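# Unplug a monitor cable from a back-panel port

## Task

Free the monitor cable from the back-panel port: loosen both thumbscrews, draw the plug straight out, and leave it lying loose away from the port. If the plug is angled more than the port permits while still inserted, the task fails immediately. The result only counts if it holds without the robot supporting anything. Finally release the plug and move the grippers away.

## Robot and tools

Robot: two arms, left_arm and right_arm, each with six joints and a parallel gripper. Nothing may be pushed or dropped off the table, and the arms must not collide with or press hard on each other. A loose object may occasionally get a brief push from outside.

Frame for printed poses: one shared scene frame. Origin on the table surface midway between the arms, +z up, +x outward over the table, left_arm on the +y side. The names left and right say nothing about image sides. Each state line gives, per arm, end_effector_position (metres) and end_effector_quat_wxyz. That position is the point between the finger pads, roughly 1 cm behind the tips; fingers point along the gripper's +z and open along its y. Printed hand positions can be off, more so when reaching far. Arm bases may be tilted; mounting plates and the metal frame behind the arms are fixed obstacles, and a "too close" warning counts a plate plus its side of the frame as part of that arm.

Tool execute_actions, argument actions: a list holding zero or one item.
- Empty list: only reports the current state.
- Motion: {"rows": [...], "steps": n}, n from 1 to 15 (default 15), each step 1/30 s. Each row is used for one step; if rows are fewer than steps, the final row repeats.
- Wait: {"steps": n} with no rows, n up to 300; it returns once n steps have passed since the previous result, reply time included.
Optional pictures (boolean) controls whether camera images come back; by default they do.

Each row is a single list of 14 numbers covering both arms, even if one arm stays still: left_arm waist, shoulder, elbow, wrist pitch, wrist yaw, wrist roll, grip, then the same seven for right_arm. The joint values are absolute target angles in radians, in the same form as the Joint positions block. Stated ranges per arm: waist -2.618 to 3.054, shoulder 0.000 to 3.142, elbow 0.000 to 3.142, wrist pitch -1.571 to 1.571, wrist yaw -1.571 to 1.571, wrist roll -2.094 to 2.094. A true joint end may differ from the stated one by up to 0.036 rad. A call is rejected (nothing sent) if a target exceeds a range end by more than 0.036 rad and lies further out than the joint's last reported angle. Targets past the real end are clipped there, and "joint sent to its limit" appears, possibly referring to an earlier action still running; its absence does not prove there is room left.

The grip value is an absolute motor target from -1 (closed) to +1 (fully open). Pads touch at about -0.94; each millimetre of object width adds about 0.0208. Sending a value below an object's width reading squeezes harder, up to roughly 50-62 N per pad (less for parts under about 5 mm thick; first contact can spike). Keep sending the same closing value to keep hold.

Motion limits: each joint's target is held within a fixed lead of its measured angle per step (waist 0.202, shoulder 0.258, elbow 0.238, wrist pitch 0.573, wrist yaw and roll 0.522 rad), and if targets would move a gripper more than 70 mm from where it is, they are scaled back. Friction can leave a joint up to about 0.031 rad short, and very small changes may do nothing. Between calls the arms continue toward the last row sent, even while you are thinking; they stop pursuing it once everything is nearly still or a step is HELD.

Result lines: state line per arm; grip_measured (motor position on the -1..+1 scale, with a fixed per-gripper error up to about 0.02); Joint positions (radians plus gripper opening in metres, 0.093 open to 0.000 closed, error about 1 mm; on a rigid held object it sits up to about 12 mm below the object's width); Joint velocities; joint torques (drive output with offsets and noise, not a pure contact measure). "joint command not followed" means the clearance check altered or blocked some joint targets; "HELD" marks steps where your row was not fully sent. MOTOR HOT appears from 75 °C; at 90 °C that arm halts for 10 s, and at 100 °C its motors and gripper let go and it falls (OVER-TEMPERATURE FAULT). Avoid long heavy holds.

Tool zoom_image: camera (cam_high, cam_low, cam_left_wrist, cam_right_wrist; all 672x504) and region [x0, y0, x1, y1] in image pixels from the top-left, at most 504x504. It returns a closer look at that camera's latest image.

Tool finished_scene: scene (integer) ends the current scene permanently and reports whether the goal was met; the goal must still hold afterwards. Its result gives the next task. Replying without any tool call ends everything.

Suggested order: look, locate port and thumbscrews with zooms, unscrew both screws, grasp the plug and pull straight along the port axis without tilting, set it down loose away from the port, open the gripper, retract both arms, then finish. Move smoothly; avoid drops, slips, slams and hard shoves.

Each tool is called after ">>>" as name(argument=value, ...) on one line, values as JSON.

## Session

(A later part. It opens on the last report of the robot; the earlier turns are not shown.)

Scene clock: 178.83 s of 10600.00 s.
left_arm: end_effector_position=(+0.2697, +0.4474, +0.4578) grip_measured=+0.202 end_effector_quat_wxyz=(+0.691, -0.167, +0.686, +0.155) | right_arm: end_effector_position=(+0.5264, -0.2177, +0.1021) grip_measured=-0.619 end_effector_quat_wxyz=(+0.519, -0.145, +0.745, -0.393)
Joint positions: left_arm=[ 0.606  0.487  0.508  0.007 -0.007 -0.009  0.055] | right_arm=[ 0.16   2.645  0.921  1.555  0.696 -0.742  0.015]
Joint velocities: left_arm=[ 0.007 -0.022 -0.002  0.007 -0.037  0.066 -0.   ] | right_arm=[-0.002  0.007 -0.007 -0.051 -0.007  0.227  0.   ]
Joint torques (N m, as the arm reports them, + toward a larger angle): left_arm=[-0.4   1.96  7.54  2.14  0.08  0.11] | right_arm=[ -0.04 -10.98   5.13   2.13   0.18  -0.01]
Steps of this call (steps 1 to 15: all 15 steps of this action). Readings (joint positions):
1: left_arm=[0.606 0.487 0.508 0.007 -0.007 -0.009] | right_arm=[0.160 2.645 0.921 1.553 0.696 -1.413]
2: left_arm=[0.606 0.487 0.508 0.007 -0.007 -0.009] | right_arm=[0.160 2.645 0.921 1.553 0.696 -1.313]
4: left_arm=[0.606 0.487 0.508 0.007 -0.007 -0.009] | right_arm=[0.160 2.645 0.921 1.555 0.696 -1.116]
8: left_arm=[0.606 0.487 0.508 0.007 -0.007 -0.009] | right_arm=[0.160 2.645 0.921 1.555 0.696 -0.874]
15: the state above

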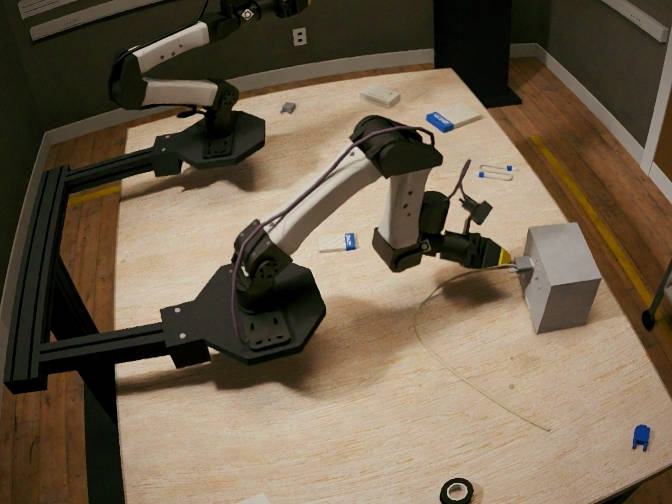

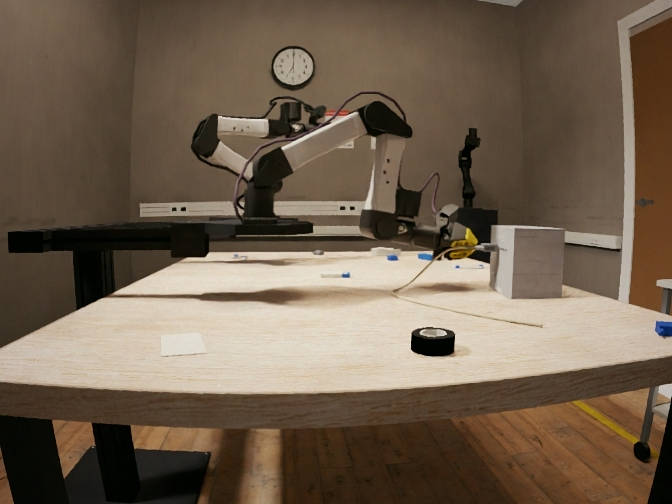

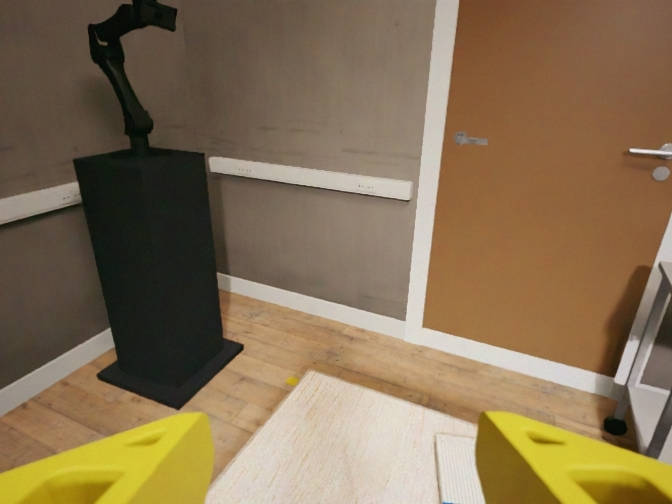

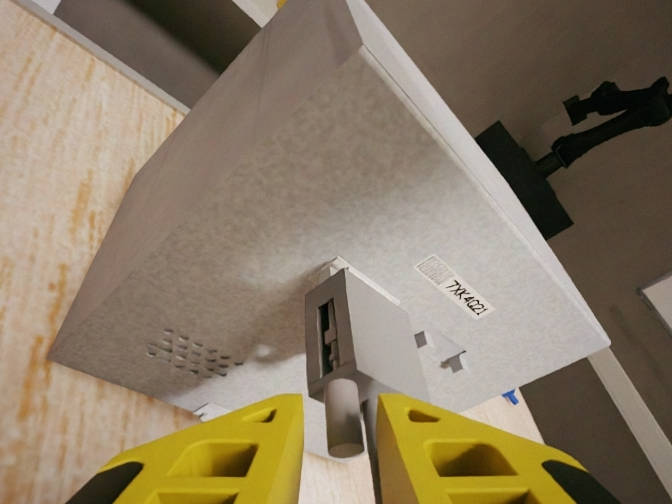

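>>> execute_actions(actions=[{"rows":[[0.6,0.5,0.5,0,0,0,0.2,0.158,2.64,0.93,1.545,0.71,-0.65,-0.9],[0.6,0.5,0.5,0,0,0,0.2,0.158,2.64,0.93,1.545,0.71,-2.09,-0.9]]}], pictures=false)

>>> execute_actions(actions=[{"rows":[[0.6,0.5,0.5,0,0,0,0.2,0.158,2.64,0.93,1.545,0.71,-2,-0.62],[0.6,0.5,0.5,0,0,0,0.2,0.158,2.64,0.93,1.545,0.71,-0.5,-0.62]]}], pictures=false)

>>> execute_actions(actions=[{"rows":[[0.6,0.5,0.5,0,0,0,0.2,0.158,2.64,0.93,1.545,0.71,-0.65,-0.9],[0.6,0.5,0.5,0,0,0,0.2,0.158,2.64,0.93,1.545,0.71,-2.09,-0.9]]}])

>>> execute_actions(actions=[{"rows":[[0.6,0.5,0.5,0,0,0,0.2,0.158,2.64,0.93,1.545,0.71,-2,-0.62],[0.6,0.5,0.5,0,0,0,0.2,0.158,2.64,0.93,1.545,0.71,-0.5,-0.62]]}], pictures=false)

>>> execute_actions(actions=[{"rows":[[0.6,0.5,0.5,0,0,0,0.2,0.158,2.64,0.93,1.545,0.71,-0.65,-0.9],[0.6,0.5,0.5,0,0,0,0.2,0.158,2.64,0.93,1.545,0.71,-2.09,-0.9]]}], pictures=false)

>>> execute_actions(actions=[{"rows":[[0.6,0.5,0.5,0,0,0,0.2,0.158,2.64,0.93,1.545,0.71,-2,-0.62],[0.6,0.5,0.5,0,0,0,0.2,0.158,2.64,0.93,1.545,0.71,-0.5,-0.62]]}], pictures=false)

>>> execute_actions(actions=[{"rows":[[0.6,0.5,0.5,0,0,0,0.2,0.158,2.64,0.93,1.545,0.71,-0.65,-0.9],[0.6,0.5,0.5,0,0,0,0.2,0.158,2.64,0.93,1.545,0.71,-2.09,-0.9]]}], pictures=false)

>>> execute_actions(actions=[{"rows":[[0.6,0.5,0.5,0,0,0,0.2,0.158,2.64,0.93,1.545,0.71,-2,-0.62],[0.6,0.5,0.5,0,0,0,0.2,0.158,2.64,0.93,1.545,0.71,-0.5,-0.62]]}], pictures=false)

>>> execute_actions(actions=[{"rows":[[0.6,0.5,0.5,0,0,0,0.2,0.158,2.64,0.93,1.545,0.71,-0.65,-0.9],[0.6,0.5,0.5,0,0,0,0.2,0.158,2.64,0.93,1.545,0.71,-2.09,-0.9]]}], pictures=false)

>>> execute_actions(actions=[{"rows":[[0.6,0.5,0.5,0,0,0,0.2,0.158,2.64,0.93,1.545,0.71,-2,-0.62],[0.6,0.5,0.5,0,0,0,0.2,0.158,2.64,0.93,1.545,0.71,-0.5,-0.62]]}], pictures=false)

>>> execute_actions(actions=[{"rows":[[0.6,0.5,0.5,0,0,0,0.2,0.158,2.64,0.93,1.545,0.71,-0.65,-0.9],[0.6,0.5,0.5,0,0,0,0.2,0.158,2.64,0.93,1.545,0.71,-2.09,-0.9]]}], pictures=false)

>>> execute_actions(actions=[{"rows":[[0.6,0.5,0.5,0,0,0,0.2,0.158,2.64,0.93,1.545,0.71,-2,-0.62],[0.6,0.5,0.5,0,0,0,0.2,0.158,2.64,0.93,1.545,0.71,-0.5,-0.62]]}], pictures=false)

>>> execute_actions(actions=[{"rows":[[0.6,0.5,0.5,0,0,0,0.2,0.158,2.64,0.93,1.545,0.71,-0.65,-0.9],[0.6,0.5,0.5,0,0,0,0.2,0.158,2.64,0.93,1.545,0.71,-2.09,-0.9]]}], pictures=false)

>>> execute_actions(actions=[{"rows":[[0.6,0.5,0.5,0,0,0,0.2,0.158,2.64,0.93,1.545,0.71,-2,-0.62],[0.6,0.5,0.5,0,0,0,0.2,0.158,2.64,0.93,1.545,0.71,-0.5,-0.62]]}], pictures=false)

>>> execute_actions(actions=[{"rows":[[0.6,0.5,0.5,0,0,0,0.2,0.158,2.64,0.93,1.545,0.71,-0.65,-0.9],[0.6,0.5,0.5,0,0,0,0.2,0.158,2.64,0.93,1.545,0.71,-2.09,-0.9]]}], pictures=false)

>>> execute_actions(actions=[{"rows":[[0.6,0.5,0.5,0,0,0,0.2,0.158,2.64,0.93,1.545,0.71,-2,-0.62],[0.6,0.5,0.5,0,0,0,0.2,0.158,2.64,0.93,1.545,0.71,-0.68,-0.62]],"steps":8}])

Scene clock: 197.47 s of 10600.00 s.
left_arm: end_effector_position=(+0.2697, +0.4474, +0.4578) grip_measured=+0.202 end_effector_quat_wxyz=(+0.691, -0.167, +0.686, +0.155) | right_arm: end_effector_position=(+0.5253, -0.2174, +0.0980) grip_measured=-0.891 end_effector_quat_wxyz=(-0.209, +0.538, -0.542, +0.610)
Joint positions: left_arm=[ 0.606  0.487  0.508  0.007 -0.007 -0.009  0.055] | right_arm=[ 0.162  2.645  0.921  1.534  0.7   -1.91   0.002]
Joint velocities: left_arm=[ 0.002  0.007  0.017  0.066  0.066 -0.022 -0.   ] | right_arm=[-0.002 -0.002 -0.002 -0.125  0.095 -1.048 -0.001]
Joint torques (N m, as the arm reports them, + toward a larger angle): left_arm=[-0.33  1.81  7.62  2.12  0.05  0.12] | right_arm=[ -0.38 -10.39   4.38   2.14   0.26  -0.24]
Steps of this call (steps 1 to 30: the robot went on to your last target; steps 31 to 90: nothing new was sent; then 15.13 s passed at rest; steps 91 to 105: all 15 steps of this action). Readings (joint positions):
91: left_arm=[0.606 0.487 0.508 0.007 -0.007 -0.009] | right_arm=[0.160 2.645 0.921 1.554 0.697 -0.700]
92: left_arm=[0.606 0.487 0.508 0.007 -0.007 -0.009] | right_arm=[0.160 2.645 0.921 1.555 0.700 -0.783]
94: left_arm=[0.606 0.487 0.508 0.007 -0.007 -0.009] | right_arm=[0.160 2.645 0.921 1.552 0.699 -0.984]
98: left_arm=[0.606 0.487 0.508 0.007 -0.007 -0.009] | right_arm=[0.160 2.645 0.921 1.545 0.694 -1.380]
105: the state above

Scene clock: 197.97 s of 10600.00 s.
left_arm: end_effector_position=(+0.2697, +0.4474, +0.4578) grip_measured=+0.202 end_effector_quat_wxyz=(+0.691, -0.167, +0.686, +0.155) | right_arm: end_effector_position=(+0.5252, -0.2177, +0.0980) grip_measured=-0.622 end_effector_quat_wxyz=(+0.522, -0.129, +0.753, -0.380)
Joint positions: left_arm=[ 0.606  0.487  0.508  0.007 -0.007 -0.009  0.055] | right_arm=[ 0.162  2.645  0.921  1.534  0.702 -0.687  0.015]
Joint velocities: left_arm=[ 0.002 -0.012 -0.002 -0.007  0.022 -0.022  0.   ] | right_arm=[-0.027  0.007  0.007  0.022  0.022  1.15  -0.   ]
Joint torques (N m, as the arm reports them, + toward a larger angle): left_arm=[-0.26  1.98  7.68  2.15  0.05  0.14] | right_arm=[ -0.42 -10.51   4.36   2.05   0.3    0.17]
Steps of this call (steps 1 to 15: all 15 steps of this action). Readings (joint positions):
1: left_arm=[0.606 0.487 0.508 0.007 -0.007 -0.009] | right_arm=[0.162 2.645 0.921 1.532 0.698 -1.928]
2: left_arm=[0.606 0.487 0.508 0.007 -0.007 -0.009] | right_arm=[0.162 2.645 0.921 1.529 0.697 -1.846]
4: left_arm=[0.606 0.487 0.508 0.007 -0.007 -0.009] | right_arm=[0.162 2.645 0.921 1.531 0.697 -1.645]
8: left_arm=[0.606 0.487 0.508 0.007 -0.007 -0.009] | right_arm=[0.162 2.645 0.921 1.532 0.699 -1.246]
15: the state above

Scene clock: 198.47 s of 10600.00 s.
left_arm: end_effector_position=(+0.2697, +0.4474, +0.4578) grip_measured=+0.202 end_effector_quat_wxyz=(+0.691, -0.167, +0.686, +0.155) | right_arm: end_effector_position=(+0.5243, -0.2188, +0.0999) grip_measured=-0.892 end_effector_quat_wxyz=(-0.211, +0.528, -0.549, +0.613)
Joint positions: left_arm=[ 0.606  0.487  0.508  0.007 -0.007 -0.009  0.055] | right_arm=[ 0.164  2.644  0.921  1.54   0.718 -1.896  0.002]
Joint velocities: left_arm=[ 0.017 -0.007  0.002 -0.037 -0.022 -0.022 -0.001] | right_arm=[ 0.027  0.017  0.007 -0.066  0.051 -0.96   0.001]
Joint torques (N m, as the arm reports them, + toward a larger angle): left_arm=[-0.33  1.93  7.61  2.2   0.06  0.12] | right_arm=[ -0.97 -10.39   4.68   2.1    0.04  -0.48]
Steps of this call (steps 1 to 15: all 15 steps of this action). Readings (joint positions):
1: left_arm=[0.606 0.487 0.508 0.007 -0.007 -0.009] | right_arm=[0.162 2.645 0.921 1.538 0.706 -0.676]
2: left_arm=[0.606 0.487 0.508 0.007 -0.007 -0.009] | right_arm=[0.161 2.644 0.921 1.547 0.713 -0.760]
4: left_arm=[0.606 0.487 0.508 0.007 -0.007 -0.009] | right_arm=[0.161 2.644 0.921 1.545 0.713 -0.961]
8: left_arm=[0.606 0.487 0.508 0.007 -0.007 -0.009] | right_arm=[0.161 2.644 0.921 1.544 0.712 -1.360]
15: the state above

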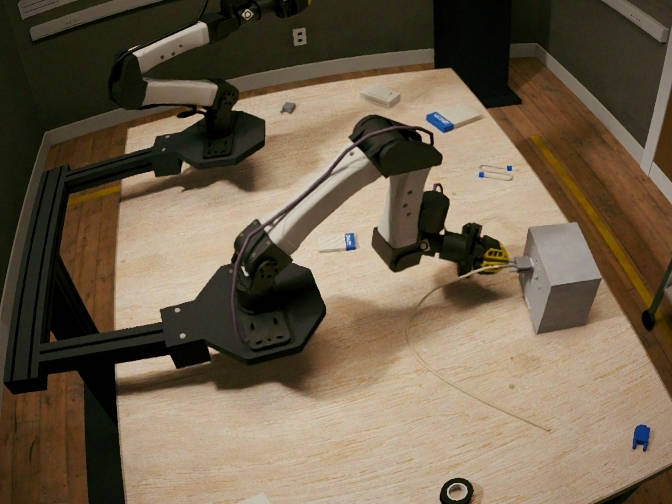

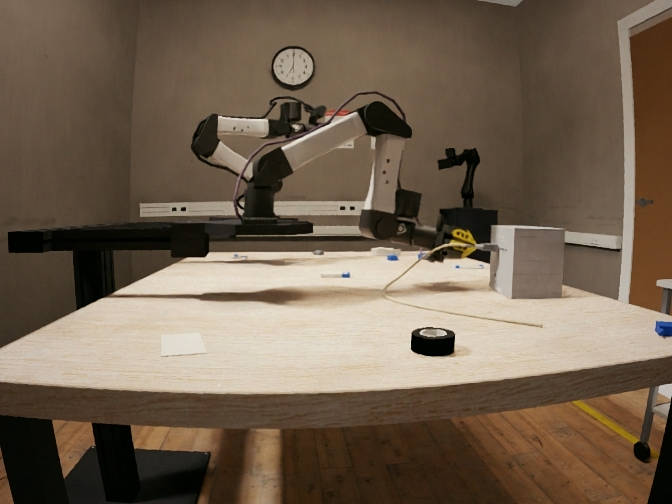

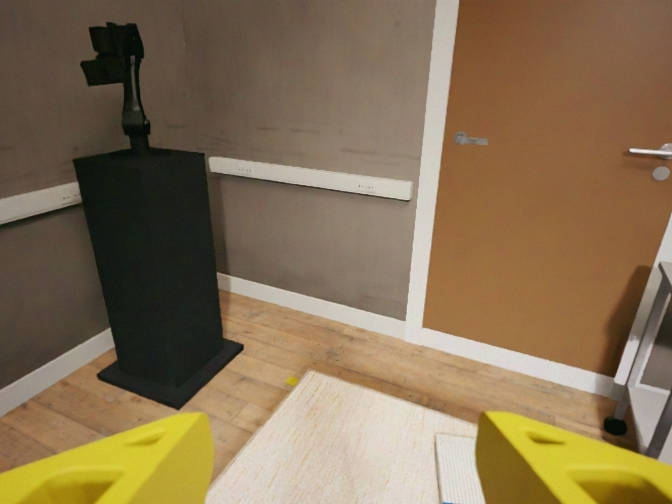

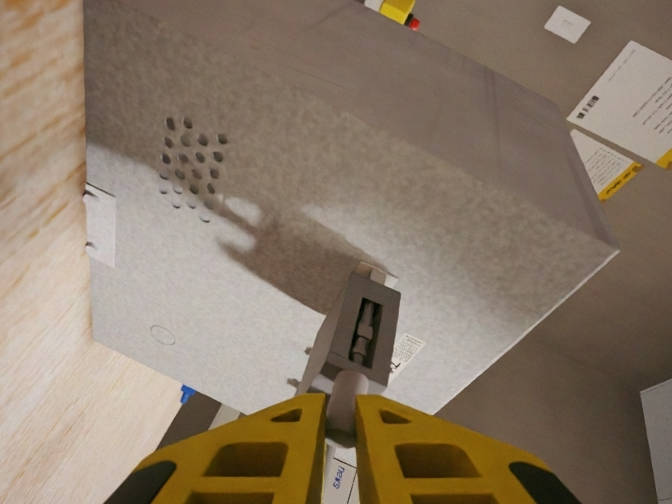

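Scene clock: 198.97 s of 10600.00 s.
left_arm: end_effector_position=(+0.2697, +0.4474, +0.4578) grip_measured=+0.202 end_effector_quat_wxyz=(+0.691, -0.167, +0.686, +0.155) | right_arm: end_effector_position=(+0.5246, -0.2175, +0.0987) grip_measured=-0.622 end_effector_quat_wxyz=(+0.522, -0.124, +0.753, -0.381)
Joint positions: left_arm=[ 0.606  0.487  0.508  0.007 -0.007 -0.009  0.055] | right_arm=[ 0.165  2.644  0.921  1.535  0.711 -0.681  0.015]
Joint velocities: left_arm=[-0.017  0.002  0.002 -0.007  0.022 -0.007  0.001] | right_arm=[ 0.002 -0.012 -0.017 -0.022 -0.051  1.15   0.   ]
Joint torques (N m, as the arm reports them, + toward a larger angle): left_arm=[-0.43  1.88  7.57  2.17  0.06  0.15] | right_arm=[ -0.81 -10.19   4.2    2.16   0.18   0.11]
Steps of this call (steps 1 to 15: all 15 steps of this action). Readings (joint positions):
1: left_arm=[0.606 0.487 0.508 0.007 -0.007 -0.009] | right_arm=[0.165 2.644 0.921 1.536 0.714 -1.913]
2: left_arm=[0.606 0.487 0.508 0.007 -0.007 -0.009] | right_arm=[0.165 2.644 0.921 1.532 0.711 -1.832]
4: left_arm=[0.606 0.487 0.508 0.007 -0.007 -0.009] | right_arm=[0.165 2.644 0.921 1.534 0.711 -1.632]
8: left_arm=[0.606 0.487 0.508 0.007 -0.007 -0.009] | right_arm=[0.165 2.644 0.921 1.534 0.711 -1.232]
15: the state above

Scene clock: 199.47 s of 10600.00 s.
left_arm: end_effector_position=(+0.2697, +0.4474, +0.4578) grip_measured=+0.202 end_effector_quat_wxyz=(+0.691, -0.167, +0.686, +0.155) | right_arm: end_effector_position=(+0.5241, -0.2185, +0.1003) grip_measured=-0.892 end_effector_quat_wxyz=(-0.209, +0.529, -0.547, +0.614)
Joint positions: left_arm=[ 0.606  0.487  0.508  0.007 -0.007 -0.009  0.055] | right_arm=[ 0.166  2.644  0.921  1.542  0.721 -1.901  0.002]
Joint velocities: left_arm=[-0.002 -0.017 -0.017  0.007 -0.007 -0.037  0.001] | right_arm=[ 0.002  0.002 -0.022 -0.022 -0.037 -1.106 -0.002]
Joint torques (N m, as the arm reports them, + toward a larger angle): left_arm=[-0.32  1.91  7.54  2.18  0.05  0.12] | right_arm=[-0.87 -9.83  4.58  2.02 -0.07 -0.24]
Steps of this call (steps 1 to 15: all 15 steps of this action). Readings (joint positions):
1: left_arm=[0.606 0.487 0.508 0.007 -0.007 -0.009] | right_arm=[0.165 2.644 0.921 1.537 0.711 -0.671]
2: left_arm=[0.606 0.487 0.508 0.007 -0.007 -0.009] | right_arm=[0.164 2.644 0.921 1.543 0.718 -0.755]
4: left_arm=[0.606 0.487 0.508 0.007 -0.007 -0.009] | right_arm=[0.164 2.644 0.921 1.543 0.718 -0.956]
8: left_arm=[0.606 0.487 0.508 0.007 -0.007 -0.009] | right_arm=[0.164 2.644 0.921 1.543 0.718 -1.355]
15: the state above

Scene clock: 199.97 s of 10600.00 s.
left_arm: end_effector_position=(+0.2697, +0.4474, +0.4578) grip_measured=+0.202 end_effector_quat_wxyz=(+0.691, -0.167, +0.686, +0.155) | right_arm: end_effector_position=(+0.5245, -0.2174, +0.0989) grip_measured=-0.622 end_effector_quat_wxyz=(+0.522, -0.125, +0.753, -0.382)
Joint positions: left_arm=[ 0.606  0.487  0.508  0.007 -0.007 -0.009  0.055] | right_arm=[ 0.166  2.644  0.921  1.536  0.713 -0.684  0.015]
Joint velocities: left_arm=[-0.002 -0.012 -0.017 -0.051 -0.037  0.066 -0.001] | right_arm=[-0.012  0.002 -0.012 -0.007 -0.066  1.165  0.   ]
Joint torques (N m, as the arm reports them, + toward a larger angle): left_arm=[-0.36  1.94  7.57  2.12  0.03  0.14] | right_arm=[ -0.92 -10.3    4.26   2.07   0.25  -0.07]
Steps of this call (steps 1 to 15: all 15 steps of this action). Readings (joint positions):
1: left_arm=[0.606 0.487 0.508 0.007 -0.007 -0.009] | right_arm=[0.166 2.644 0.921 1.539 0.719 -1.920]
2: left_arm=[0.606 0.487 0.508 0.007 -0.007 -0.009] | right_arm=[0.166 2.644 0.921 1.534 0.715 -1.839]
4: left_arm=[0.606 0.487 0.508 0.007 -0.007 -0.009] | right_arm=[0.166 2.644 0.921 1.535 0.713 -1.638]
8: left_arm=[0.606 0.487 0.508 0.007 -0.007 -0.009] | right_arm=[0.166 2.644 0.921 1.535 0.713 -1.239]
15: the state above

Scene clock: 200.47 s of 10600.00 s.
left_arm: end_effector_position=(+0.2697, +0.4474, +0.4578) grip_measured=+0.202 end_effector_quat_wxyz=(+0.691, -0.167, +0.686, +0.155) | right_arm: end_effector_position=(+0.5239, -0.2189, +0.1002) grip_measured=-0.892 end_effector_quat_wxyz=(-0.207, +0.529, -0.547, +0.615)
Joint positions: left_arm=[ 0.606  0.487  0.508  0.007 -0.007 -0.009  0.055] | right_arm=[ 0.166  2.644  0.921  1.541  0.724 -1.904  0.002]
Joint velocities: left_arm=[-0.012 -0.012 -0.007 -0.007 -0.007  0.007  0.   ] | right_arm=[ 0.007  0.007  0.007 -0.037 -0.007 -1.179 -0.   ]
Joint torques (N m, as the arm reports them, + toward a larger angle): left_arm=[-0.26  1.92  7.58  2.15  0.04  0.16] | right_arm=[ -1.16 -10.03   4.45   1.99  -0.02  -0.21]
Steps of this call (steps 1 to 15: all 15 steps of this action). Readings (joint positions):
1: left_arm=[0.606 0.487 0.508 0.007 -0.007 -0.009] | right_arm=[0.166 2.644 0.921 1.537 0.714 -0.673]
2: left_arm=[0.606 0.487 0.508 0.007 -0.007 -0.009] | right_arm=[0.165 2.644 0.921 1.542 0.720 -0.757]
4: left_arm=[0.606 0.487 0.508 0.007 -0.007 -0.009] | right_arm=[0.164 2.644 0.921 1.542 0.720 -0.958]
8: left_arm=[0.606 0.487 0.508 0.007 -0.007 -0.009] | right_arm=[0.164 2.644 0.921 1.543 0.720 -1.357]
15: the state above

Scene clock: 200.97 s of 10600.00 s.
left_arm: end_effector_position=(+0.2697, +0.4474, +0.4578) grip_measured=+0.202 end_effector_quat_wxyz=(+0.691, -0.167, +0.686, +0.155) | right_arm: end_effector_position=(+0.5244, -0.2173, +0.0990) grip_measured=-0.622 end_effector_quat_wxyz=(+0.521, -0.125, +0.752, -0.383)
Joint positions: left_arm=[ 0.606  0.487  0.508  0.007 -0.007 -0.009  0.055] | right_arm=[ 0.167  2.644  0.921  1.536  0.715 -0.685  0.015]
Joint velocities: left_arm=[ 0.012 -0.007 -0.002  0.022  0.066  0.037  0.001] | right_arm=[-0.007  0.017 -0.022 -0.051  0.037  1.15   0.   ]
Joint torques (N m, as the arm reports them, + toward a larger angle): left_arm=[-0.24  1.9   7.75  2.18  0.06  0.14] | right_arm=[ -0.84 -10.38   4.54   2.12   0.13   0.14]
Steps of this call (steps 1 to 15: all 15 steps of this action). Readings (joint positions):
1: left_arm=[0.606 0.487 0.508 0.007 -0.007 -0.009] | right_arm=[0.167 2.644 0.921 1.539 0.722 -1.923]
2: left_arm=[0.606 0.487 0.508 0.007 -0.007 -0.009] | right_arm=[0.167 2.644 0.921 1.534 0.718 -1.842]
4: left_arm=[0.606 0.487 0.508 0.007 -0.007 -0.009] | right_arm=[0.167 2.644 0.921 1.535 0.716 -1.641]
8: left_arm=[0.606 0.487 0.508 0.007 -0.007 -0.009] | right_arm=[0.167 2.644 0.921 1.535 0.715 -1.242]
15: the state above

Scene clock: 201.47 s of 10600.00 s.
left_arm: end_effector_position=(+0.2697, +0.4474, +0.4578) grip_measured=+0.202 end_effector_quat_wxyz=(+0.691, -0.167, +0.686, +0.155) | right_arm: end_effector_position=(+0.5238, -0.2190, +0.1002) grip_measured=-0.892 end_effector_quat_wxyz=(-0.206, +0.529, -0.547, +0.615)
Joint positions: left_arm=[ 0.606  0.487  0.508  0.007 -0.007 -0.009  0.055] | right_arm=[ 0.166  2.644  0.921  1.541  0.726 -1.904  0.002]
Joint velocities: left_arm=[-0.007 -0.012 -0.007 -0.095 -0.022  0.051 -0.   ] | right_arm=[ 0.017 -0.012 -0.017 -0.051 -0.007 -1.165 -0.001]
Joint torques (N m, as the arm reports them, + toward a larger angle): left_arm=[-0.35  1.94  7.59  2.13  0.05  0.12] | right_arm=[-0.52 -9.84  4.6   2.04 -0.07 -0.2 ]
Steps of this call (steps 1 to 15: all 15 steps of this action). Readings (joint positions):
1: left_arm=[0.606 0.487 0.508 0.007 -0.007 -0.009] | right_arm=[0.166 2.644 0.921 1.536 0.716 -0.674]
2: left_arm=[0.606 0.487 0.508 0.007 -0.007 -0.009] | right_arm=[0.165 2.644 0.921 1.542 0.722 -0.758]
4: left_arm=[0.606 0.487 0.508 0.007 -0.007 -0.009] | right_arm=[0.165 2.644 0.921 1.542 0.723 -0.959]
8: left_arm=[0.606 0.487 0.508 0.007 -0.007 -0.009] | right_arm=[0.165 2.644 0.921 1.542 0.723 -1.359]
15: the state above

Scene clock: 201.97 s of 10600.00 s.
left_arm: end_effector_position=(+0.2697, +0.4474, +0.4578) grip_measured=+0.202 end_effector_quat_wxyz=(+0.691, -0.167, +0.686, +0.155) | right_arm: end_effector_position=(+0.5243, -0.2174, +0.0990) grip_measured=-0.622 end_effector_quat_wxyz=(+0.521, -0.125, +0.752, -0.383)
Joint positions: left_arm=[ 0.606  0.487  0.508  0.007 -0.007 -0.009  0.055] | right_arm=[ 0.167  2.644  0.921  1.536  0.716 -0.686  0.015]
Joint velocities: left_arm=[-0.012  0.017 -0.007 -0.007 -0.022  0.037  0.   ] | right_arm=[-0.017  0.012 -0.002 -0.007  0.022  1.194 -0.   ]
Joint torques (N m, as the arm reports them, + toward a larger angle): left_arm=[-0.43  1.96  7.54  2.15  0.04  0.15] | right_arm=[ -0.88 -10.19   4.58   2.12   0.09   0.01]
Steps of this call (steps 1 to 15: all 15 steps of this action). Readings (joint positions):
1: left_arm=[0.606 0.487 0.508 0.007 -0.007 -0.009] | right_arm=[0.167 2.644 0.921 1.539 0.724 -1.924]
2: left_arm=[0.606 0.487 0.508 0.007 -0.007 -0.009] | right_arm=[0.167 2.644 0.921 1.535 0.721 -1.843]
4: left_arm=[0.606 0.487 0.508 0.007 -0.007 -0.009] | right_arm=[0.167 2.644 0.921 1.535 0.717 -1.642]
8: left_arm=[0.606 0.487 0.508 0.007 -0.007 -0.009] | right_arm=[0.167 2.644 0.921 1.535 0.716 -1.243]
15: the state above

Scene clock: 202.47 s of 10600.00 s.
left_arm: end_effector_position=(+0.2697, +0.4474, +0.4578) grip_measured=+0.202 end_effector_quat_wxyz=(+0.691, -0.167, +0.686, +0.155) | right_arm: end_effector_position=(+0.5237, -0.2194, +0.1004) grip_measured=-0.892 end_effector_quat_wxyz=(-0.206, +0.528, -0.548, +0.616)
Joint positions: left_arm=[ 0.606  0.487  0.508  0.007 -0.007 -0.009  0.055] | right_arm=[ 0.166  2.644  0.921  1.542  0.727 -1.905  0.002]
Joint velocities: left_arm=[ 0.007  0.022  0.002 -0.051  0.007 -0.022 -0.001] | right_arm=[-0.012 -0.007 -0.007 -0.066  0.007 -1.238 -0.001]
Joint torques (N m, as the arm reports them, + toward a larger angle): left_arm=[-0.38  1.86  7.52  2.17  0.07  0.14] | right_arm=[ -0.46 -10.31   4.2    2.07   0.    -0.1 ]
Steps of this call (steps 1 to 15: all 15 steps of this action). Readings (joint positions):
1: left_arm=[0.606 0.487 0.508 0.007 -0.007 -0.009] | right_arm=[0.166 2.644 0.921 1.537 0.717 -0.675]
2: left_arm=[0.606 0.487 0.508 0.007 -0.007 -0.009] | right_arm=[0.165 2.644 0.921 1.542 0.722 -0.758]
4: left_arm=[0.606 0.487 0.508 0.007 -0.007 -0.009] | right_arm=[0.165 2.644 0.921 1.542 0.723 -0.960]
8: left_arm=[0.606 0.487 0.508 0.007 -0.007 -0.009] | right_arm=[0.165 2.644 0.921 1.543 0.723 -1.359]
15: the state above

Scene clock: 202.97 s of 10600.00 s.
left_arm: end_effector_position=(+0.2697, +0.4474, +0.4578) grip_measured=+0.202 end_effector_quat_wxyz=(+0.691, -0.167, +0.686, +0.155) | right_arm: end_effector_position=(+0.5243, -0.2177, +0.0994) grip_measured=-0.622 end_effector_quat_wxyz=(+0.522, -0.124, +0.752, -0.384)
Joint positions: left_arm=[ 0.606  0.487  0.508  0.007 -0.007 -0.009  0.055] | right_arm=[ 0.166  2.644  0.921  1.538  0.716 -0.686  0.015]
Joint velocities: left_arm=[-0.002 -0.012 -0.002  0.022  0.037  0.051 -0.   ] | right_arm=[-0.002 -0.022  0.002 -0.037  0.022  1.223  0.001]
Joint torques (N m, as the arm reports them, + toward a larger angle): left_arm=[-0.39  1.79  7.74  2.16  0.07  0.12] | right_arm=[ -1.04 -10.08   4.45   2.04   0.16   0.1 ]
Steps of this call (steps 1 to 15: all 15 steps of this action). Readings (joint positions):
1: left_arm=[0.606 0.487 0.508 0.007 -0.007 -0.009] | right_arm=[0.166 2.644 0.921 1.541 0.725 -1.925]
2: left_arm=[0.606 0.487 0.508 0.007 -0.007 -0.009] | right_arm=[0.166 2.644 0.921 1.537 0.722 -1.843]
4: left_arm=[0.606 0.487 0.508 0.007 -0.007 -0.009] | right_arm=[0.166 2.644 0.921 1.537 0.718 -1.643]
8: left_arm=[0.606 0.487 0.508 0.007 -0.007 -0.009] | right_arm=[0.166 2.644 0.921 1.538 0.716 -1.244]
15: the state above

Scene clock: 203.47 s of 10600.00 s.
left_arm: end_effector_position=(+0.2697, +0.4474, +0.4578) grip_measured=+0.202 end_effector_quat_wxyz=(+0.691, -0.167, +0.686, +0.155) | right_arm: end_effector_position=(+0.5240, -0.2191, +0.1010) grip_measured=-0.892 end_effector_quat_wxyz=(-0.207, +0.527, -0.547, +0.616)
Joint positions: left_arm=[ 0.606  0.487  0.508  0.007 -0.007 -0.009  0.055] | right_arm=[ 0.166  2.644  0.921  1.545  0.725 -1.905  0.002]
Joint velocities: left_arm=[-0.002 -0.007 -0.002  0.022  0.066  0.022  0.   ] | right_arm=[ 0.007  0.002 -0.012 -0.051  0.022 -1.15  -0.   ]
Joint torques (N m, as the arm reports them, + toward a larger angle): left_arm=[-0.28  1.9   7.6   2.15  0.06  0.13] | right_arm=[ -0.54 -10.26   4.48   2.03  -0.03  -0.17]
Steps of this call (steps 1 to 15: all 15 steps of this action). Readings (joint positions):
1: left_arm=[0.606 0.487 0.508 0.007 -0.007 -0.009] | right_arm=[0.166 2.644 0.921 1.539 0.717 -0.675]
2: left_arm=[0.606 0.487 0.508 0.007 -0.007 -0.009] | right_arm=[0.165 2.644 0.921 1.543 0.721 -0.758]
4: left_arm=[0.606 0.487 0.508 0.007 -0.007 -0.009] | right_arm=[0.165 2.644 0.921 1.543 0.722 -0.960]
8: left_arm=[0.606 0.487 0.508 0.007 -0.007 -0.009] | right_arm=[0.165 2.644 0.921 1.544 0.722 -1.359]
15: the state above

Scene clock: 203.97 s of 10600.00 s.
left_arm: end_effector_position=(+0.2697, +0.4474, +0.4578) grip_measured=+0.202 end_effector_quat_wxyz=(+0.691, -0.167, +0.686, +0.155) | right_arm: end_effector_position=(+0.5244, -0.2179, +0.0996) grip_measured=-0.622 end_effector_quat_wxyz=(+0.522, -0.124, +0.752, -0.384)
Joint positions: left_arm=[ 0.606  0.487  0.508  0.007 -0.007 -0.009  0.055] | right_arm=[ 0.165  2.644  0.921  1.539  0.716 -0.686  0.015]
Joint velocities: left_arm=[ 0.007 -0.002 -0.012 -0.007  0.051  0.037 -0.   ] | right_arm=[ 0.012 -0.012 -0.002  0.007  0.022  1.194 -0.   ]
Joint torques (N m, as the arm reports them, + toward a larger angle): left_arm=[-0.25  1.84  7.55  2.13  0.08  0.14] | right_arm=[ -0.68 -10.24   4.17   2.07   0.12   0.09]
Steps of this call (steps 1 to 15: all 15 steps of this action). Readings (joint positions):
1: left_arm=[0.606 0.487 0.508 0.007 -0.007 -0.009] | right_arm=[0.166 2.644 0.921 1.542 0.723 -1.925]
2: left_arm=[0.606 0.487 0.508 0.007 -0.007 -0.009] | right_arm=[0.165 2.644 0.921 1.538 0.720 -1.843]
4: left_arm=[0.606 0.487 0.508 0.007 -0.007 -0.009] | right_arm=[0.165 2.644 0.921 1.539 0.716 -1.643]
8: left_arm=[0.606 0.487 0.508 0.007 -0.007 -0.009] | right_arm=[0.165 2.644 0.921 1.539 0.716 -1.244]
15: the state above

Scene clock: 204.47 s of 10600.00 s.
left_arm: end_effector_position=(+0.2697, +0.4474, +0.4578) grip_measured=+0.202 end_effector_quat_wxyz=(+0.691, -0.167, +0.686, +0.155) | right_arm: end_effector_position=(+0.5242, -0.2193, +0.1011) grip_measured=-0.891 end_effector_quat_wxyz=(-0.208, +0.527, -0.547, +0.616)
Joint positions: left_arm=[ 0.606  0.487  0.508  0.007 -0.007 -0.009  0.055] | right_arm=[ 0.165  2.644  0.921  1.546  0.723 -1.904  0.002]
Joint velocities: left_arm=[-0.002 -0.012  0.002 -0.037  0.051  0.007 -0.   ] | right_arm=[-0.017  0.007 -0.022  0.007  0.007 -1.194  0.   ]
Joint torques (N m, as the arm reports them, + toward a larger angle): left_arm=[-0.36  1.97  7.64  2.14  0.05  0.12] | right_arm=[ -0.62 -10.4    4.27   2.06  -0.01  -0.15]
Steps of this call (steps 1 to 15: all 15 steps of this action). Readings (joint positions):
1: left_arm=[0.606 0.487 0.508 0.007 -0.007 -0.009] | right_arm=[0.165 2.644 0.921 1.539 0.716 -0.675]
2: left_arm=[0.606 0.487 0.508 0.007 -0.007 -0.009] | right_arm=[0.165 2.644 0.921 1.542 0.718 -0.758]
4: left_arm=[0.606 0.487 0.508 0.007 -0.007 -0.009] | right_arm=[0.164 2.644 0.921 1.542 0.718 -0.960]
8: left_arm=[0.606 0.487 0.508 0.007 -0.007 -0.009] | right_arm=[0.164 2.644 0.921 1.544 0.718 -1.359]
15: the state above

Scene clock: 204.73 s of 10600.00 s.
left_arm: end_effector_position=(+0.2697, +0.4474, +0.4578) grip_measured=+0.202 end_effector_quat_wxyz=(+0.691, -0.167, +0.686, +0.155) | right_arm: end_effector_position=(+0.5245, -0.2182, +0.0995) grip_measured=-0.622 end_effector_quat_wxyz=(+0.396, -0.326, +0.689, -0.512)
Joint positions: left_arm=[ 0.606  0.487  0.508  0.007 -0.007 -0.009  0.055] | right_arm=[ 0.165  2.644  0.921  1.539  0.715 -1.243  0.015]
Joint velocities: left_arm=[-0.002 -0.017  0.022  0.007  0.007 -0.037 -0.   ] | right_arm=[-0.002 -0.017 -0.002  0.037 -0.051  2.85  -0.   ]
Joint torques (N m, as the arm reports them, + toward a larger angle): left_arm=[-0.37  1.84  7.59  2.14  0.04  0.12] | right_arm=[ -0.53 -10.22   4.23   2.08   0.17   0.04]
Steps of this call (steps 1 to 8: all 8 steps of this action). Readings (joint positions):
1: left_arm=[0.606 0.487 0.508 0.007 -0.007 -0.009] | right_arm=[0.165 2.644 0.921 1.543 0.721 -1.924]
2: left_arm=[0.606 0.487 0.508 0.007 -0.007 -0.009] | right_arm=[0.165 2.644 0.921 1.539 0.719 -1.843]
4: left_arm=[0.606 0.487 0.508 0.007 -0.007 -0.009] | right_arm=[0.165 2.644 0.921 1.539 0.715 -1.642]
8: the state above

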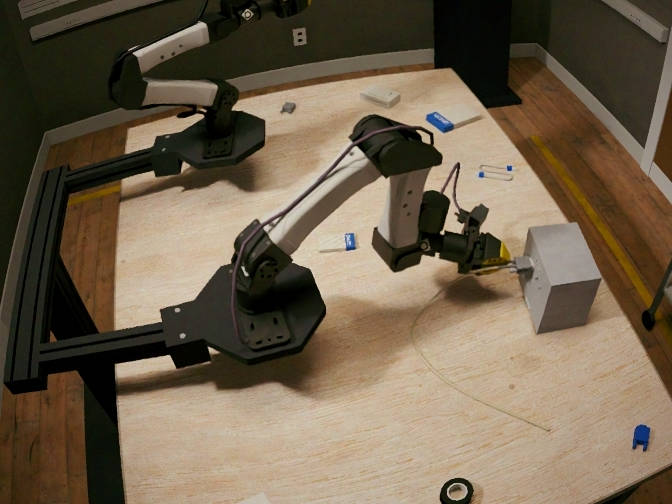

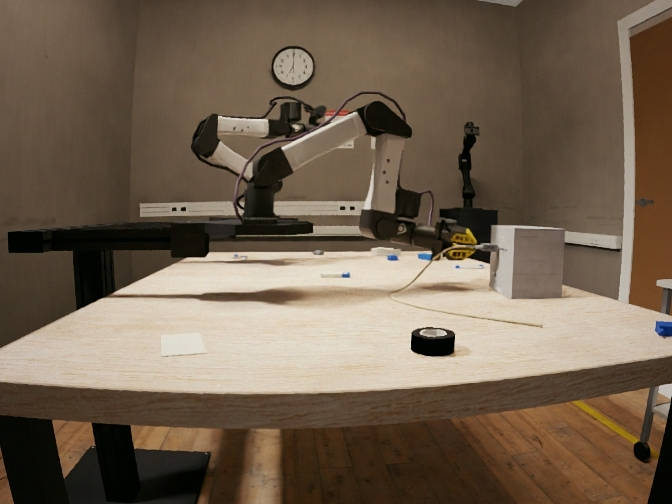

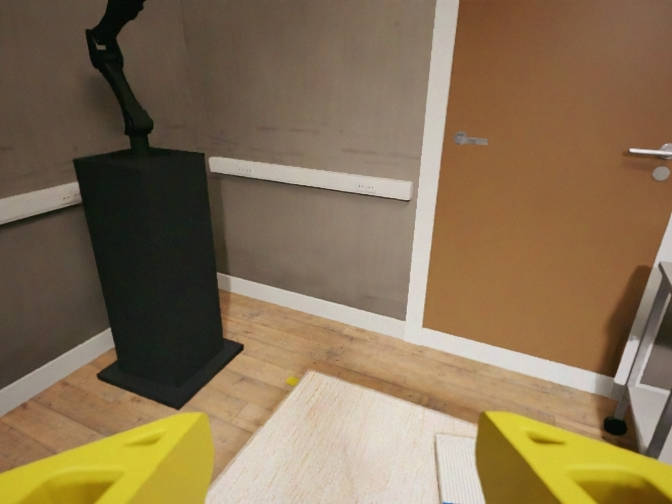

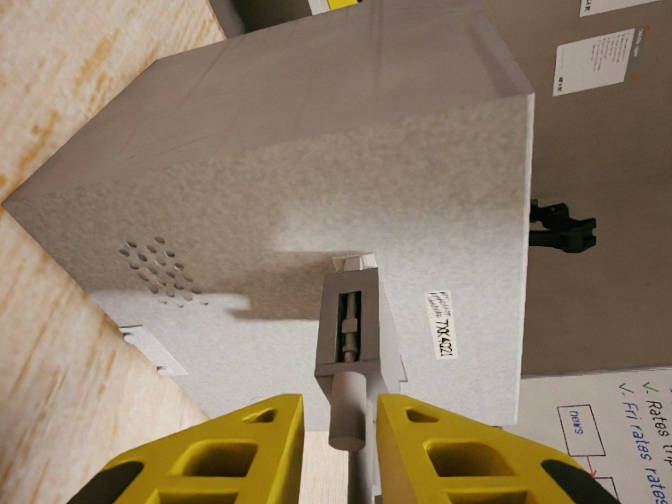

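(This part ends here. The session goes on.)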